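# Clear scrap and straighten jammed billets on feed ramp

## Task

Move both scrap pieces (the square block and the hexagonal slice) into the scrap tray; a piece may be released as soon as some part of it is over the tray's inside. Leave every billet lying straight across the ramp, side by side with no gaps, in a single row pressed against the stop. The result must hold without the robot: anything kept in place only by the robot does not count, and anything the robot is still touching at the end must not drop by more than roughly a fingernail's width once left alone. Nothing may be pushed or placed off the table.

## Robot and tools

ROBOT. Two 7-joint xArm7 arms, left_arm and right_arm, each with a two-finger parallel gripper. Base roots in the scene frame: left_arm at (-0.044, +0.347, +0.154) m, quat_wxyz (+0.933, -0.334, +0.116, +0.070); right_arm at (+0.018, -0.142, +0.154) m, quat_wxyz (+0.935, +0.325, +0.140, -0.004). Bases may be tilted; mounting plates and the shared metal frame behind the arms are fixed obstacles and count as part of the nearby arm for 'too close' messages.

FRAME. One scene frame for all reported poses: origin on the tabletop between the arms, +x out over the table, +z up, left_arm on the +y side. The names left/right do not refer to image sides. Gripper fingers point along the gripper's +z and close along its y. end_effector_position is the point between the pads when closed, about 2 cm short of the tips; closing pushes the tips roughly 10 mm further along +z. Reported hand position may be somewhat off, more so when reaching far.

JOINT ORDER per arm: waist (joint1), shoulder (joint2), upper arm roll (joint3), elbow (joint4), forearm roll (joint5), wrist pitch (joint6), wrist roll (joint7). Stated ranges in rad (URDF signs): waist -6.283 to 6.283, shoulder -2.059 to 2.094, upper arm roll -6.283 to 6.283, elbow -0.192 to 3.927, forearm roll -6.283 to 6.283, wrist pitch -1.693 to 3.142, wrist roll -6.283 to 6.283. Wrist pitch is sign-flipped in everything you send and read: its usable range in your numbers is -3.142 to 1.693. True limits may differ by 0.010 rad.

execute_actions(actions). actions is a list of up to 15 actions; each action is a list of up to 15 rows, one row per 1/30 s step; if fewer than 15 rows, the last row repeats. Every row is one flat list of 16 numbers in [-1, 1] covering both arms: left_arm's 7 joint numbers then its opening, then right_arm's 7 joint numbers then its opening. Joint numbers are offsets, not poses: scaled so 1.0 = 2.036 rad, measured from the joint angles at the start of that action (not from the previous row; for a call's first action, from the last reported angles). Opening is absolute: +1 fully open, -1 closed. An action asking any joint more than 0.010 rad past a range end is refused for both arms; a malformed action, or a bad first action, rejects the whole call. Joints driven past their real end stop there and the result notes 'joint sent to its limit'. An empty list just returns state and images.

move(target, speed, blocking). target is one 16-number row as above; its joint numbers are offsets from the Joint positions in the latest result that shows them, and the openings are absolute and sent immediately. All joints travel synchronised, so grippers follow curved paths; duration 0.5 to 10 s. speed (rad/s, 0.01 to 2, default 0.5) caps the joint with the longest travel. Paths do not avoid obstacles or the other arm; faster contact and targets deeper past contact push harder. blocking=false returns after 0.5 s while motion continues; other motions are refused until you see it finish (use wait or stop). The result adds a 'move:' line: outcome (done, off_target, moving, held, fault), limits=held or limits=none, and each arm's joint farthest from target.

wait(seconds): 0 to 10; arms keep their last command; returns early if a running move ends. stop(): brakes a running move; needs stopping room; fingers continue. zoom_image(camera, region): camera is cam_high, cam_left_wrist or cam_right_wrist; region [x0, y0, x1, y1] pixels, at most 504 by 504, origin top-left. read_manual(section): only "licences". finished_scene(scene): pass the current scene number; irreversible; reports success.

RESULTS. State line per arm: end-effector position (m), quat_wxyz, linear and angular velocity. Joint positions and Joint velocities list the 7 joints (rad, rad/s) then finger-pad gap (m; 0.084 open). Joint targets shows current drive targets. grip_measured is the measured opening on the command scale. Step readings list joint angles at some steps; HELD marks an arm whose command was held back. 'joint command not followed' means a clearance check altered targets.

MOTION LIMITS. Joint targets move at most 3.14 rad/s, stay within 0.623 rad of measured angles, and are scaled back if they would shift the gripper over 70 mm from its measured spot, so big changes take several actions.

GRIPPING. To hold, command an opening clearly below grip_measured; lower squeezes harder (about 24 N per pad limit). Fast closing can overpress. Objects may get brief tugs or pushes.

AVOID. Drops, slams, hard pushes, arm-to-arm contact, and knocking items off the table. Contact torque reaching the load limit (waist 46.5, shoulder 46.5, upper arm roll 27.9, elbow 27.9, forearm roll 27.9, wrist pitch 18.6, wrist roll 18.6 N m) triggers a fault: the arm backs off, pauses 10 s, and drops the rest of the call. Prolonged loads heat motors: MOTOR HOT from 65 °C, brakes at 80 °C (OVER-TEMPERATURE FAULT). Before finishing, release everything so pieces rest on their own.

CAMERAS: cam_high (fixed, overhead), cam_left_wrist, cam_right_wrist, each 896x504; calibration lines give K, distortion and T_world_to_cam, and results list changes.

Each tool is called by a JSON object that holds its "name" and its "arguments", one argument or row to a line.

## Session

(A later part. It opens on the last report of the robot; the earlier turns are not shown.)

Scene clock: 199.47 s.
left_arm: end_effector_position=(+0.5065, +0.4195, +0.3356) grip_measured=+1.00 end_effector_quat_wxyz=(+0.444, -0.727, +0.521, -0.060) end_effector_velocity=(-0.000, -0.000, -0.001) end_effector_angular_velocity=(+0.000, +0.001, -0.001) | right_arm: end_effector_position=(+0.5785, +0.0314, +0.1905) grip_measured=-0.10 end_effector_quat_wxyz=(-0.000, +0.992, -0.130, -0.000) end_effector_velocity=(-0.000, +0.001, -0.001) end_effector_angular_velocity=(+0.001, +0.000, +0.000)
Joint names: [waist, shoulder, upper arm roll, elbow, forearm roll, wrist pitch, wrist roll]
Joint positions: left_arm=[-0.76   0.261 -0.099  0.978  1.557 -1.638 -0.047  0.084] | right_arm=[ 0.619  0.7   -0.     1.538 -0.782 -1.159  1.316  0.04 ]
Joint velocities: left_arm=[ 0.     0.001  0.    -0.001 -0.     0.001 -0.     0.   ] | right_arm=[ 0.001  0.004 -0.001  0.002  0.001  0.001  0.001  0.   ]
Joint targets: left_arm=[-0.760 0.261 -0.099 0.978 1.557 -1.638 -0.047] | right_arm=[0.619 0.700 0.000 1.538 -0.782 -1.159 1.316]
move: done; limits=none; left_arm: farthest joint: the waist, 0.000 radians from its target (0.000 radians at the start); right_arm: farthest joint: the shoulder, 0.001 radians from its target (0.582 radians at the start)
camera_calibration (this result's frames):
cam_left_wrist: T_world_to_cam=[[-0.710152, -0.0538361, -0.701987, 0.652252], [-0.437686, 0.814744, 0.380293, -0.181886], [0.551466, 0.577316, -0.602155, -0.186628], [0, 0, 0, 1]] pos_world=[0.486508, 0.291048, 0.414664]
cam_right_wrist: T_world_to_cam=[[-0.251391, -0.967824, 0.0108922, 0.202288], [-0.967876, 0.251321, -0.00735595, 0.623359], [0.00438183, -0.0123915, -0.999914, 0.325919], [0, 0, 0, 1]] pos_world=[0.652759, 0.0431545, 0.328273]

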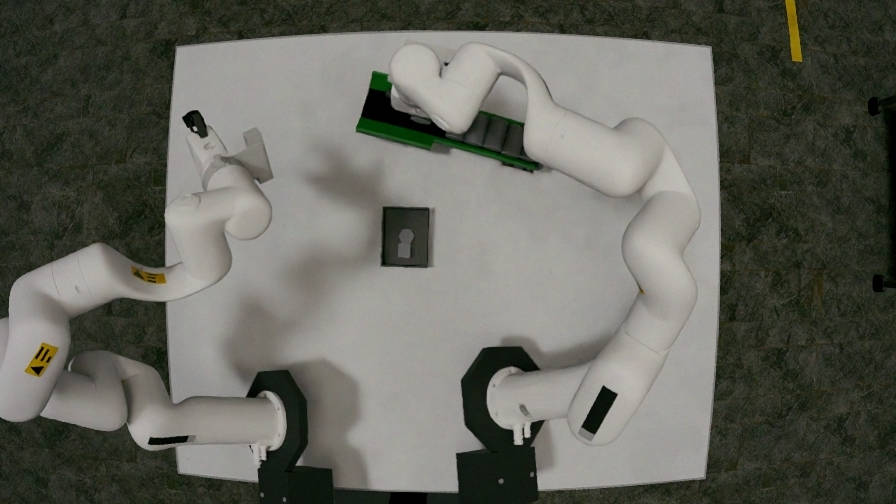

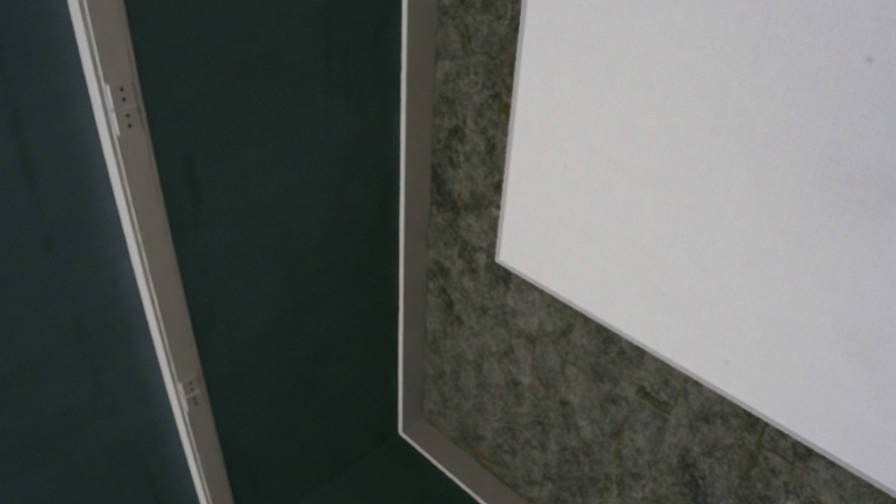

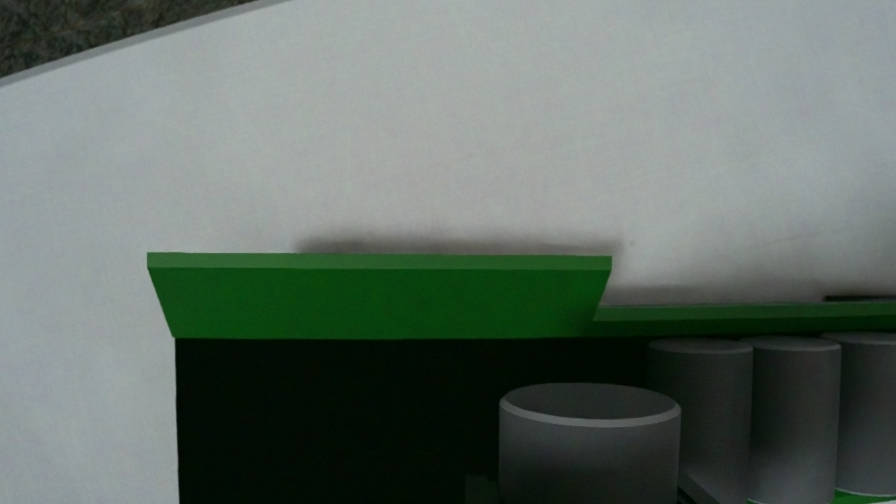

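{"name": "move", "arguments": {
  "target": [0,0,0,0,0,0,0,1,-0.045,0.043,0,-0.018,-0.046,0.064,0.025,-1],
  "speed": 0.15
}}

Scene clock: 206.07 s.
left_arm: end_effector_position=(+0.5065, +0.4195, +0.3356) grip_measured=+1.00 end_effector_quat_wxyz=(+0.444, -0.727, +0.521, -0.060) end_effector_velocity=(-0.000, -0.000, -0.000) end_effector_angular_velocity=(+0.001, +0.000, -0.000) | right_arm: end_effector_position=(+0.5752, +0.0339, +0.1152) grip_measured=-0.10 end_effector_quat_wxyz=(+0.001, +0.992, -0.128, +0.001) end_effector_velocity=(-0.001, -0.002, -0.004) end_effector_angular_velocity=(-0.005, +0.004, -0.000)
Joint names: [waist, shoulder, upper arm roll, elbow, forearm roll, wrist pitch, wrist roll]
Joint positions: left_arm=[-0.76   0.261 -0.099  0.978  1.557 -1.638 -0.047  0.084] | right_arm=[ 0.528  0.787  0.     1.501 -0.876 -1.029  1.367  0.04 ]
Joint velocities: left_arm=[-0.     0.    -0.    -0.     0.    -0.001  0.    -0.   ] | right_arm=[-0.003  0.003 -0.002 -0.003 -0.001  0.001  0.001 -0.   ]
Joint targets: left_arm=[-0.760 0.261 -0.099 0.978 1.557 -1.638 -0.047] | right_arm=[0.527 0.787 -0.000 1.501 -0.876 -1.029 1.367]
move: done; limits=none; left_arm: farthest joint: the waist, 0.000 radians from its target (0.000 radians at the start); right_arm: farthest joint: the shoulder, 0.001 radians from its target (0.087 radians at the start)
camera_calibration (this result's frames):
cam_left_wrist: T_world_to_cam=[[-0.710152, -0.0538362, -0.701987, 0.652252], [-0.437686, 0.814744, 0.380293, -0.181886], [0.551466, 0.577316, -0.602155, -0.186628], [0, 0, 0, 1]] pos_world=[0.486508, 0.291048, 0.414664]
cam_right_wrist: T_world_to_cam=[[-0.246918, -0.968962, 0.0120213, 0.202036], [-0.969011, 0.246804, -0.0102267, 0.620147], [0.00694235, -0.0141739, -0.999875, 0.249228], [0, 0, 0, 1]] pos_world=[0.649085, 0.0462427, 0.253111]

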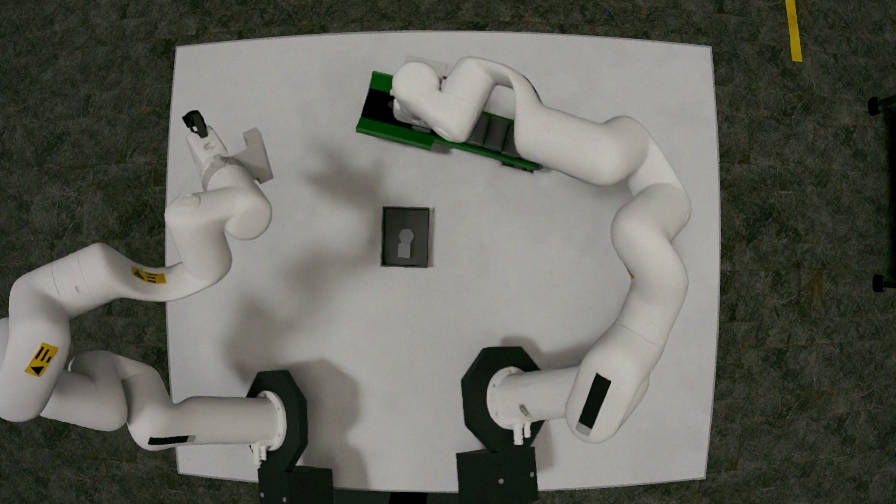

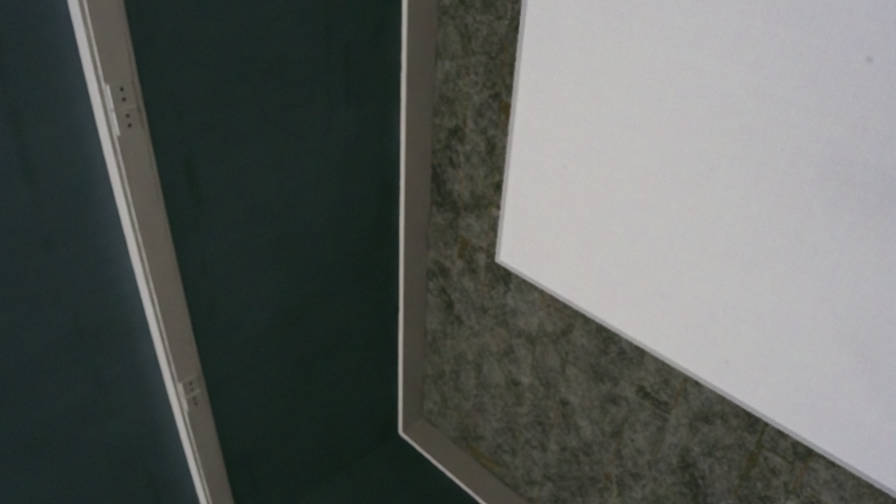

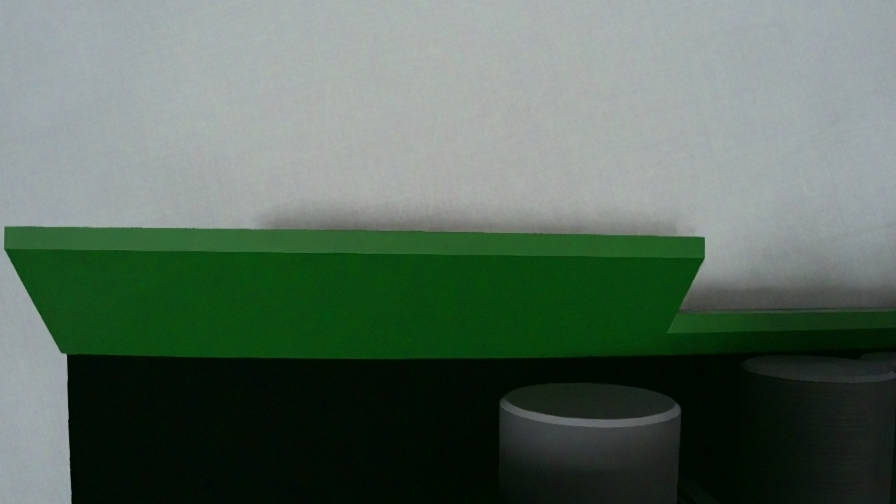

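{"name": "move", "arguments": {
  "target": [0,0,0,0,0,0,0,1,-0.006,0.006,0,0.003,-0.006,0.005,0.003,-1],
  "speed": 0.1
}}

{"name": "move", "arguments": {
  "target": [0,0,0,0,0,0,0,1,0,0,0,0,0,0,0,0.4]
}}

{"name": "move", "arguments": {
  "target": [0,0,0,0,0,0,0,1,0.05,-0.05,0,0.018,0.05,-0.07,-0.025,0.4],
  "speed": 0.3
}}

{"name": "move", "arguments": {
  "target": [0,0,0,0,0,0,0,1,-0.1,-0.3,0,-0.1,0,0,0,0.4]
}}

Scene clock: 222.97 s.
left_arm: end_effector_position=(+0.5065, +0.4195, +0.3356) grip_measured=+1.00 end_effector_quat_wxyz=(+0.444, -0.727, +0.521, -0.060) end_effector_velocity=(-0.000, -0.000, -0.000) end_effector_angular_velocity=(-0.001, +0.000, -0.001) | right_arm: end_effector_position=(+0.5777, +0.0328, +0.1077) grip_measured=-0.10 end_effector_quat_wxyz=(+0.001, +0.992, -0.130, +0.002) end_effector_velocity=(+0.001, +0.001, -0.000) end_effector_angular_velocity=(+0.004, -0.003, -0.000)
Joint names: [waist, shoulder, upper arm roll, elbow, forearm roll, wrist pitch, wrist roll]
Joint positions: left_arm=[-0.76   0.261 -0.099  0.978  1.557 -1.638 -0.047  0.084] | right_arm=[ 0.516  0.799  0.     1.507 -0.888 -1.019  1.373  0.04 ]
Joint velocities: left_arm=[ 0.    -0.    -0.    -0.001  0.     0.001  0.    -0.   ] | right_arm=[-0.001  0.001  0.001  0.001 -0.002  0.004  0.001  0.   ]
Joint targets: left_arm=[-0.760 0.261 -0.099 0.978 1.557 -1.638 -0.047] | right_arm=[0.515 0.799 0.000 1.508 -0.888 -1.019 1.373]
move: done; limits=none; left_arm: farthest joint: the waist, 0.000 radians from its target (0.000 radians at the start); right_arm: farthest joint: the wrist pitch, 0.001 radians from its target (0.010 radians at the start)
camera_calibration (this result's frames):
cam_left_wrist: T_world_to_cam=[[-0.710152, -0.0538363, -0.701987, 0.652252], [-0.437686, 0.814744, 0.380293, -0.181885], [0.551466, 0.577316, -0.602155, -0.186628], [0, 0, 0, 1]] pos_world=[0.486508, 0.291048, 0.414664]
cam_right_wrist: T_world_to_cam=[[-0.251559, -0.967763, 0.0123216, 0.204314], [-0.967796, 0.251403, -0.0128998, 0.622205], [0.00938626, -0.0151699, -0.999841, 0.240292], [0, 0, 0, 1]] pos_world=[0.65131, 0.044948, 0.245763]

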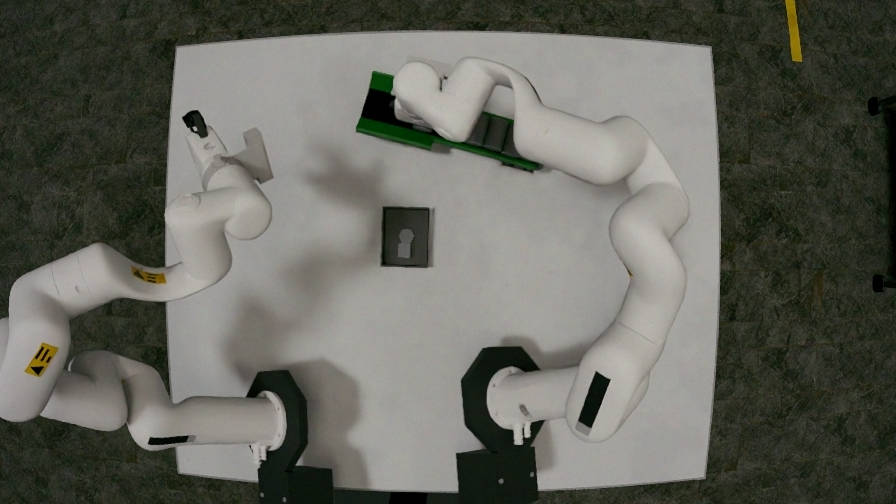

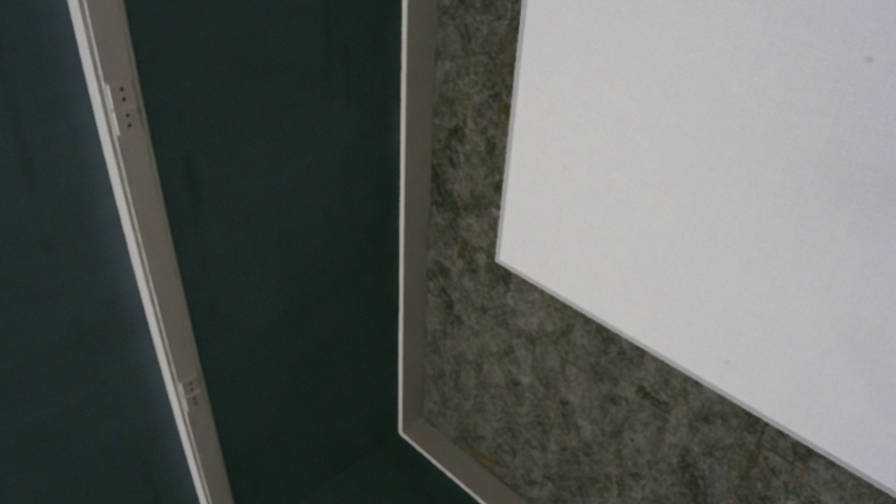

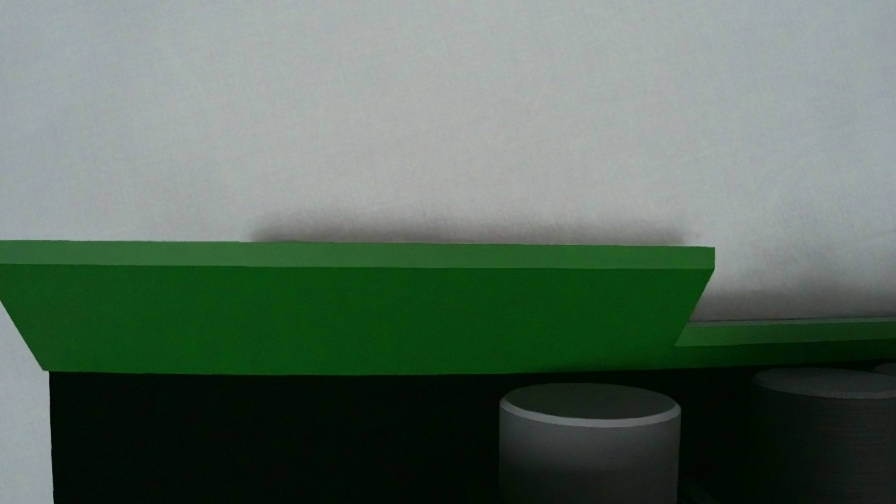

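Scene clock: 223.60 s.
left_arm: end_effector_position=(+0.5065, +0.4195, +0.3356) grip_measured=+1.00 end_effector_quat_wxyz=(+0.444, -0.727, +0.521, -0.060) end_effector_velocity=(+0.000, +0.001, +0.000) end_effector_angular_velocity=(+0.000, -0.001, +0.003) | right_arm: end_effector_position=(+0.5779, +0.0329, +0.1079) grip_measured=+0.39 end_effector_quat_wxyz=(+0.001, +0.992, -0.130, +0.002) end_effector_velocity=(-0.001, -0.000, -0.001) end_effector_angular_velocity=(-0.002, +0.002, +0.000)
Joint names: [waist, shoulder, upper arm roll, elbow, forearm roll, wrist pitch, wrist roll]
Joint positions: left_arm=[-0.76   0.261 -0.099  0.978  1.557 -1.638 -0.047  0.084] | right_arm=[ 0.516  0.799  0.     1.508 -0.888 -1.019  1.373  0.061]
Joint velocities: left_arm=[ 0.    -0.     0.     0.001  0.    -0.002 -0.     0.   ] | right_arm=[-0.001  0.001 -0.    -0.001  0.001 -0.001 -0.     0.   ]
Joint targets: left_arm=[-0.760 0.261 -0.099 0.978 1.557 -1.638 -0.047] | right_arm=[0.516 0.799 0.000 1.507 -0.888 -1.019 1.373]
move: done; limits=none; left_arm: farthest joint: the waist, 0.000 radians from its target (0.000 radians at the start); right_arm: farthest joint: the elbow, 0.001 radians from its target (0.000 radians at the start)
camera_calibration (this result's frames):
cam_left_wrist: T_world_to_cam=[[-0.710152, -0.0538363, -0.701987, 0.652252], [-0.437687, 0.814744, 0.380293, -0.181885], [0.551466, 0.577316, -0.602155, -0.186628], [0, 0, 0, 1]] pos_world=[0.486508, 0.291048, 0.414664]
cam_right_wrist: T_world_to_cam=[[-0.251616, -0.967754, 0.0119128, 0.204503], [-0.967778, 0.25146, -0.0131859, 0.622334], [0.00976509, -0.0148468, -0.999842, 0.240292], [0, 0, 0, 1]] pos_world=[0.651391, 0.0449848, 0.246024]

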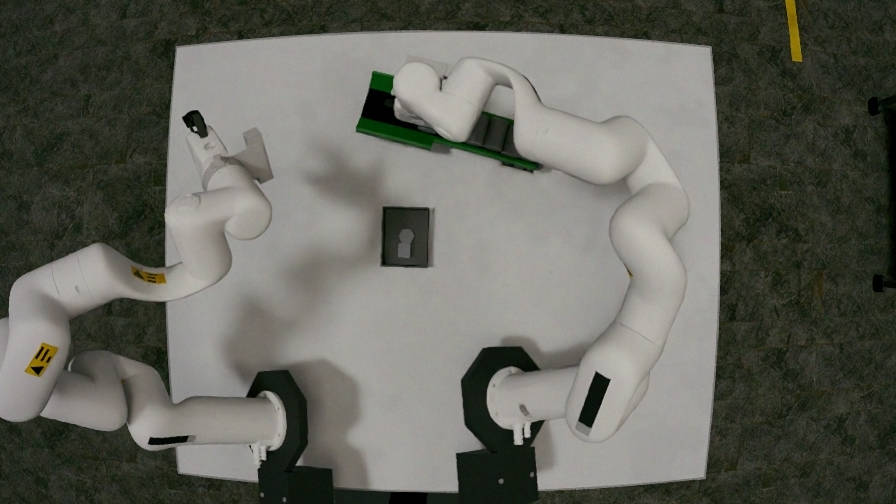

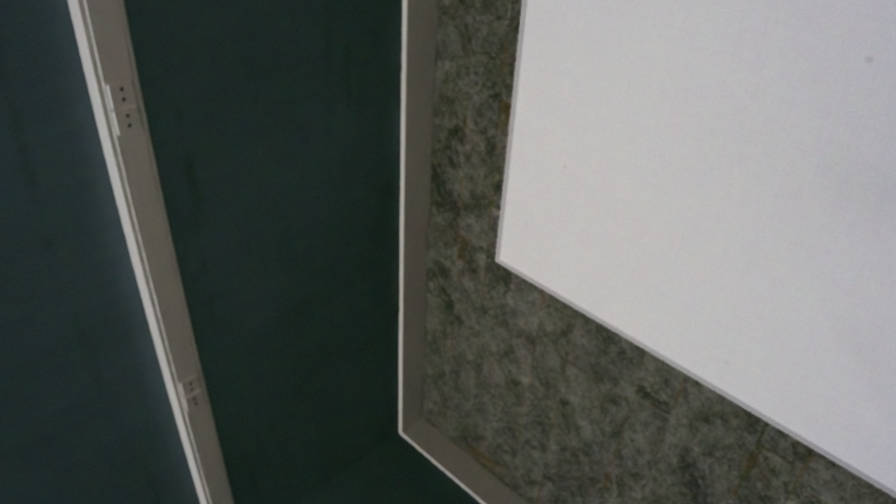

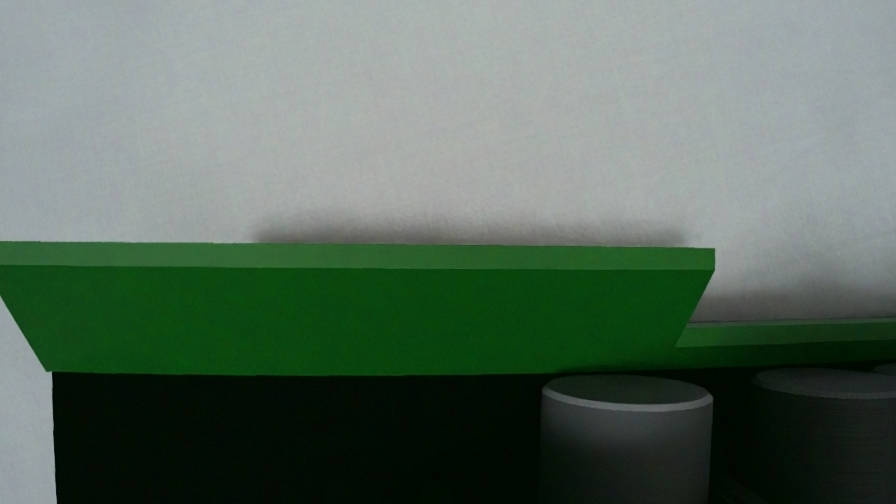

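Scene clock: 224.70 s.
left_arm: end_effector_position=(+0.5065, +0.4195, +0.3356) grip_measured=+1.00 end_effector_quat_wxyz=(+0.444, -0.727, +0.521, -0.060) end_effector_velocity=(-0.000, +0.000, -0.000) end_effector_angular_velocity=(+0.001, +0.001, +0.000) | right_arm: end_effector_position=(+0.5824, +0.0293, +0.1927) grip_measured=+0.39 end_effector_quat_wxyz=(-0.001, +0.991, -0.135, +0.003) end_effector_velocity=(+0.000, +0.000, +0.003) end_effector_angular_velocity=(+0.001, -0.001, +0.000)
Joint names: [waist, shoulder, upper arm roll, elbow, forearm roll, wrist pitch, wrist roll]
Joint positions: left_arm=[-0.76   0.261 -0.099  0.978  1.557 -1.638 -0.047  0.084] | right_arm=[ 0.617  0.697  0.     1.544 -0.786 -1.162  1.322  0.061]
Joint velocities: left_arm=[ 0.     0.     0.    -0.    -0.    -0.001  0.     0.   ] | right_arm=[ 0.003 -0.003  0.001  0.002  0.002 -0.004 -0.001 -0.   ]
Joint targets: left_arm=[-0.760 0.261 -0.099 0.978 1.557 -1.638 -0.047] | right_arm=[0.618 0.697 0.000 1.544 -0.786 -1.162 1.322]
move: done; limits=none; left_arm: farthest joint: the waist, 0.000 radians from its target (0.000 radians at the start); right_arm: farthest joint: the elbow, 0.001 radians from its target (0.037 radians at the start)
camera_calibration (this result's frames):
cam_left_wrist: T_world_to_cam=[[-0.710152, -0.0538362, -0.701987, 0.652252], [-0.437686, 0.814744, 0.380293, -0.181886], [0.551466, 0.577316, -0.602155, -0.186628], [0, 0, 0, 1]] pos_world=[0.486508, 0.291048, 0.414664]
cam_right_wrist: T_world_to_cam=[[-0.262225, -0.964964, 0.00914322, 0.207826], [-0.964951, 0.262096, -0.0132368, 0.62683], [0.0103767, -0.0122938, -0.999871, 0.324587], [0, 0, 0, 1]] pos_world=[0.655989, 0.040245, 0.330942]

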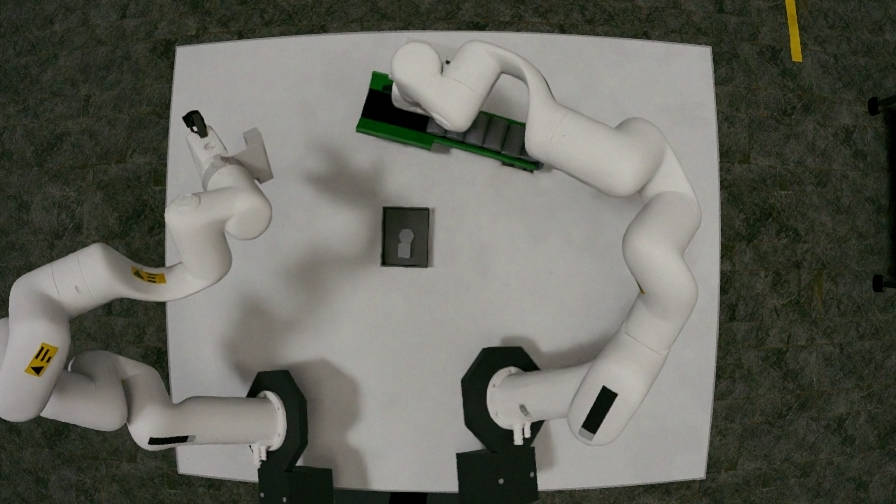

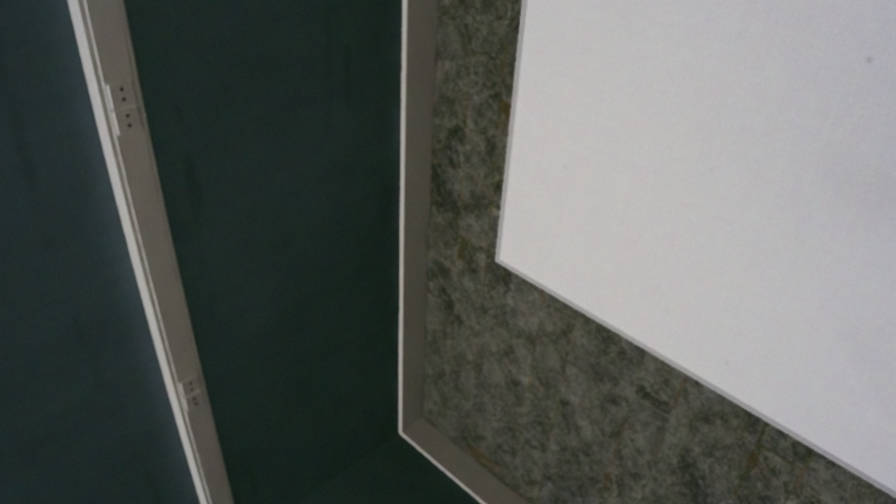

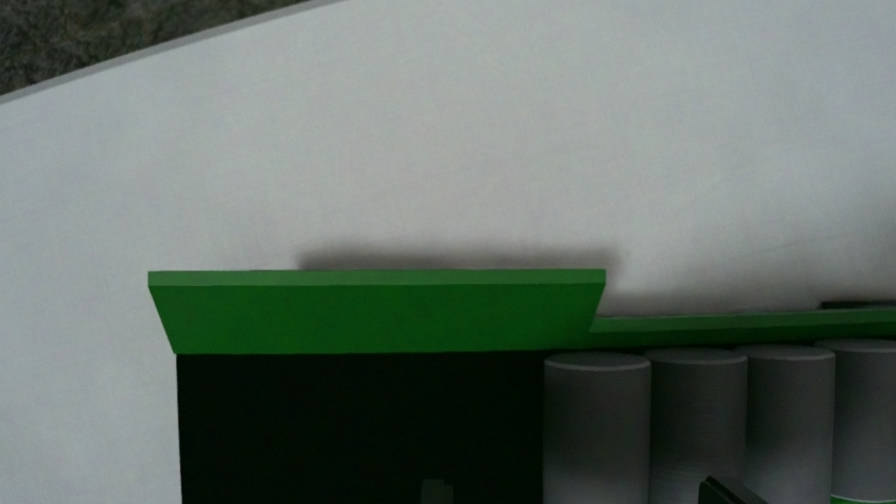

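Scene clock: 226.63 s.
left_arm: end_effector_position=(+0.5065, +0.4195, +0.3356) grip_measured=+1.00 end_effector_quat_wxyz=(+0.444, -0.727, +0.521, -0.060) end_effector_velocity=(-0.000, +0.000, -0.000) end_effector_angular_velocity=(+0.000, +0.000, -0.000) | right_arm: end_effector_position=(+0.6467, -0.2285, +0.3119) grip_measured=+0.39 end_effector_quat_wxyz=(-0.062, +0.937, -0.337, +0.065) end_effector_velocity=(+0.001, -0.002, +0.001) end_effector_angular_velocity=(+0.000, -0.002, -0.004)
Joint names: [waist, shoulder, upper arm roll, elbow, forearm roll, wrist pitch, wrist roll]
Joint positions: left_arm=[-0.76   0.261 -0.099  0.978  1.557 -1.638 -0.047  0.084] | right_arm=[ 0.414  0.087  0.     1.34  -0.786 -1.162  1.322  0.061]
Joint velocities: left_arm=[ 0.    -0.    -0.    -0.001 -0.    -0.001 -0.     0.   ] | right_arm=[-0.001 -0.004 -0.001 -0.    -0.001  0.001 -0.    -0.   ]
Joint targets: left_arm=[-0.760 0.261 -0.099 0.978 1.557 -1.638 -0.047] | right_arm=[0.414 0.087 0.000 1.340 -0.786 -1.162 1.322]
move: done; limits=none; left_arm: farthest joint: the waist, 0.000 radians from its target (0.000 radians at the start); right_arm: farthest joint: the shoulder, 0.001 radians from its target (0.611 radians at the start)
camera_calibration (this result's frames):
cam_left_wrist: T_world_to_cam=[[-0.710152, -0.0538361, -0.701987, 0.652252], [-0.437686, 0.814744, 0.380294, -0.181886], [0.551466, 0.577316, -0.602155, -0.186628], [0, 0, 0, 1]] pos_world=[0.486508, 0.291048, 0.414664]
cam_right_wrist: T_world_to_cam=[[-0.621222, -0.769517, -0.148075, 0.300666], [-0.766622, 0.635947, -0.0886651, 0.738723], [0.162397, 0.058437, -0.984994, 0.353115], [0, 0, 0, 1]] pos_world=[0.695757, -0.259056, 0.457836]

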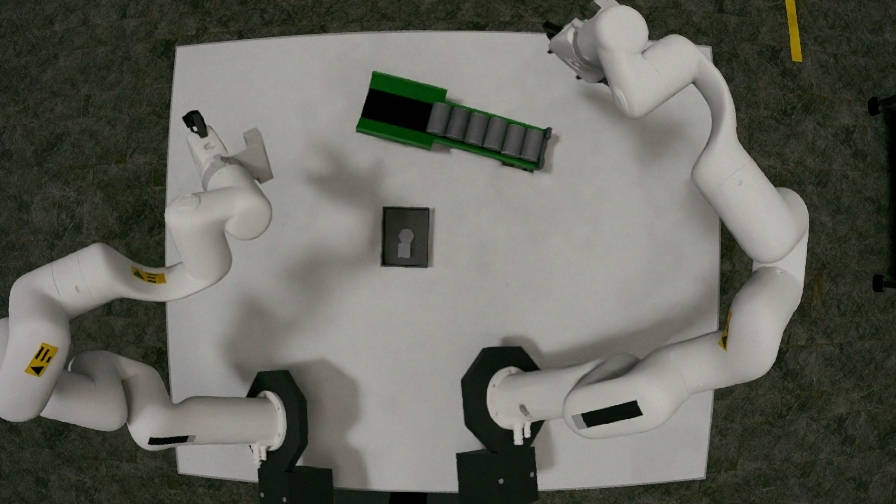

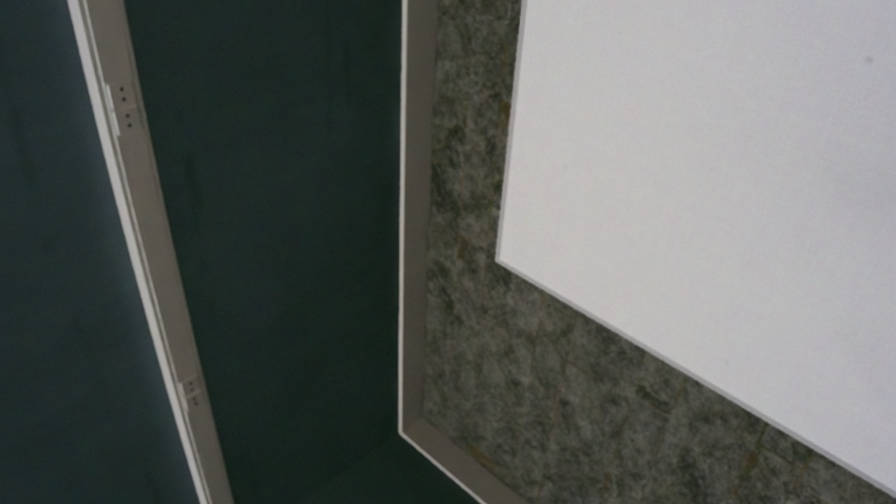

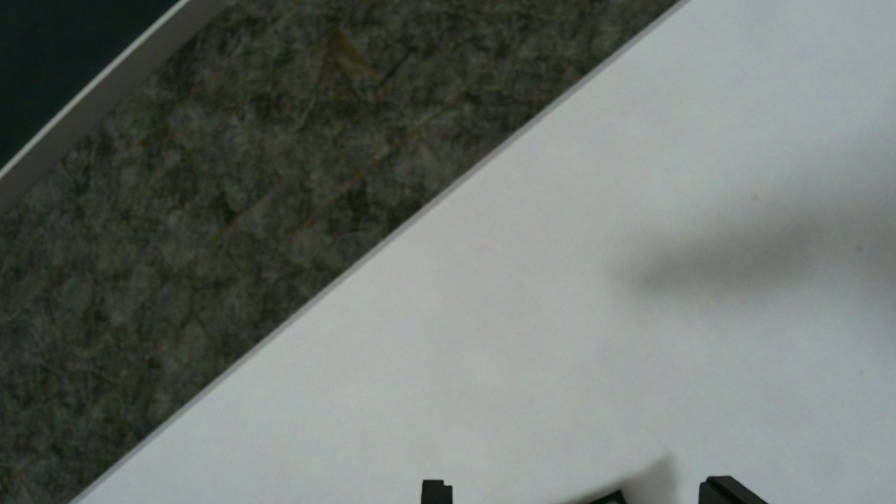

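{"name": "finished_scene", "arguments": {
  "scene": 1
}}

The scene is finished: the task was done.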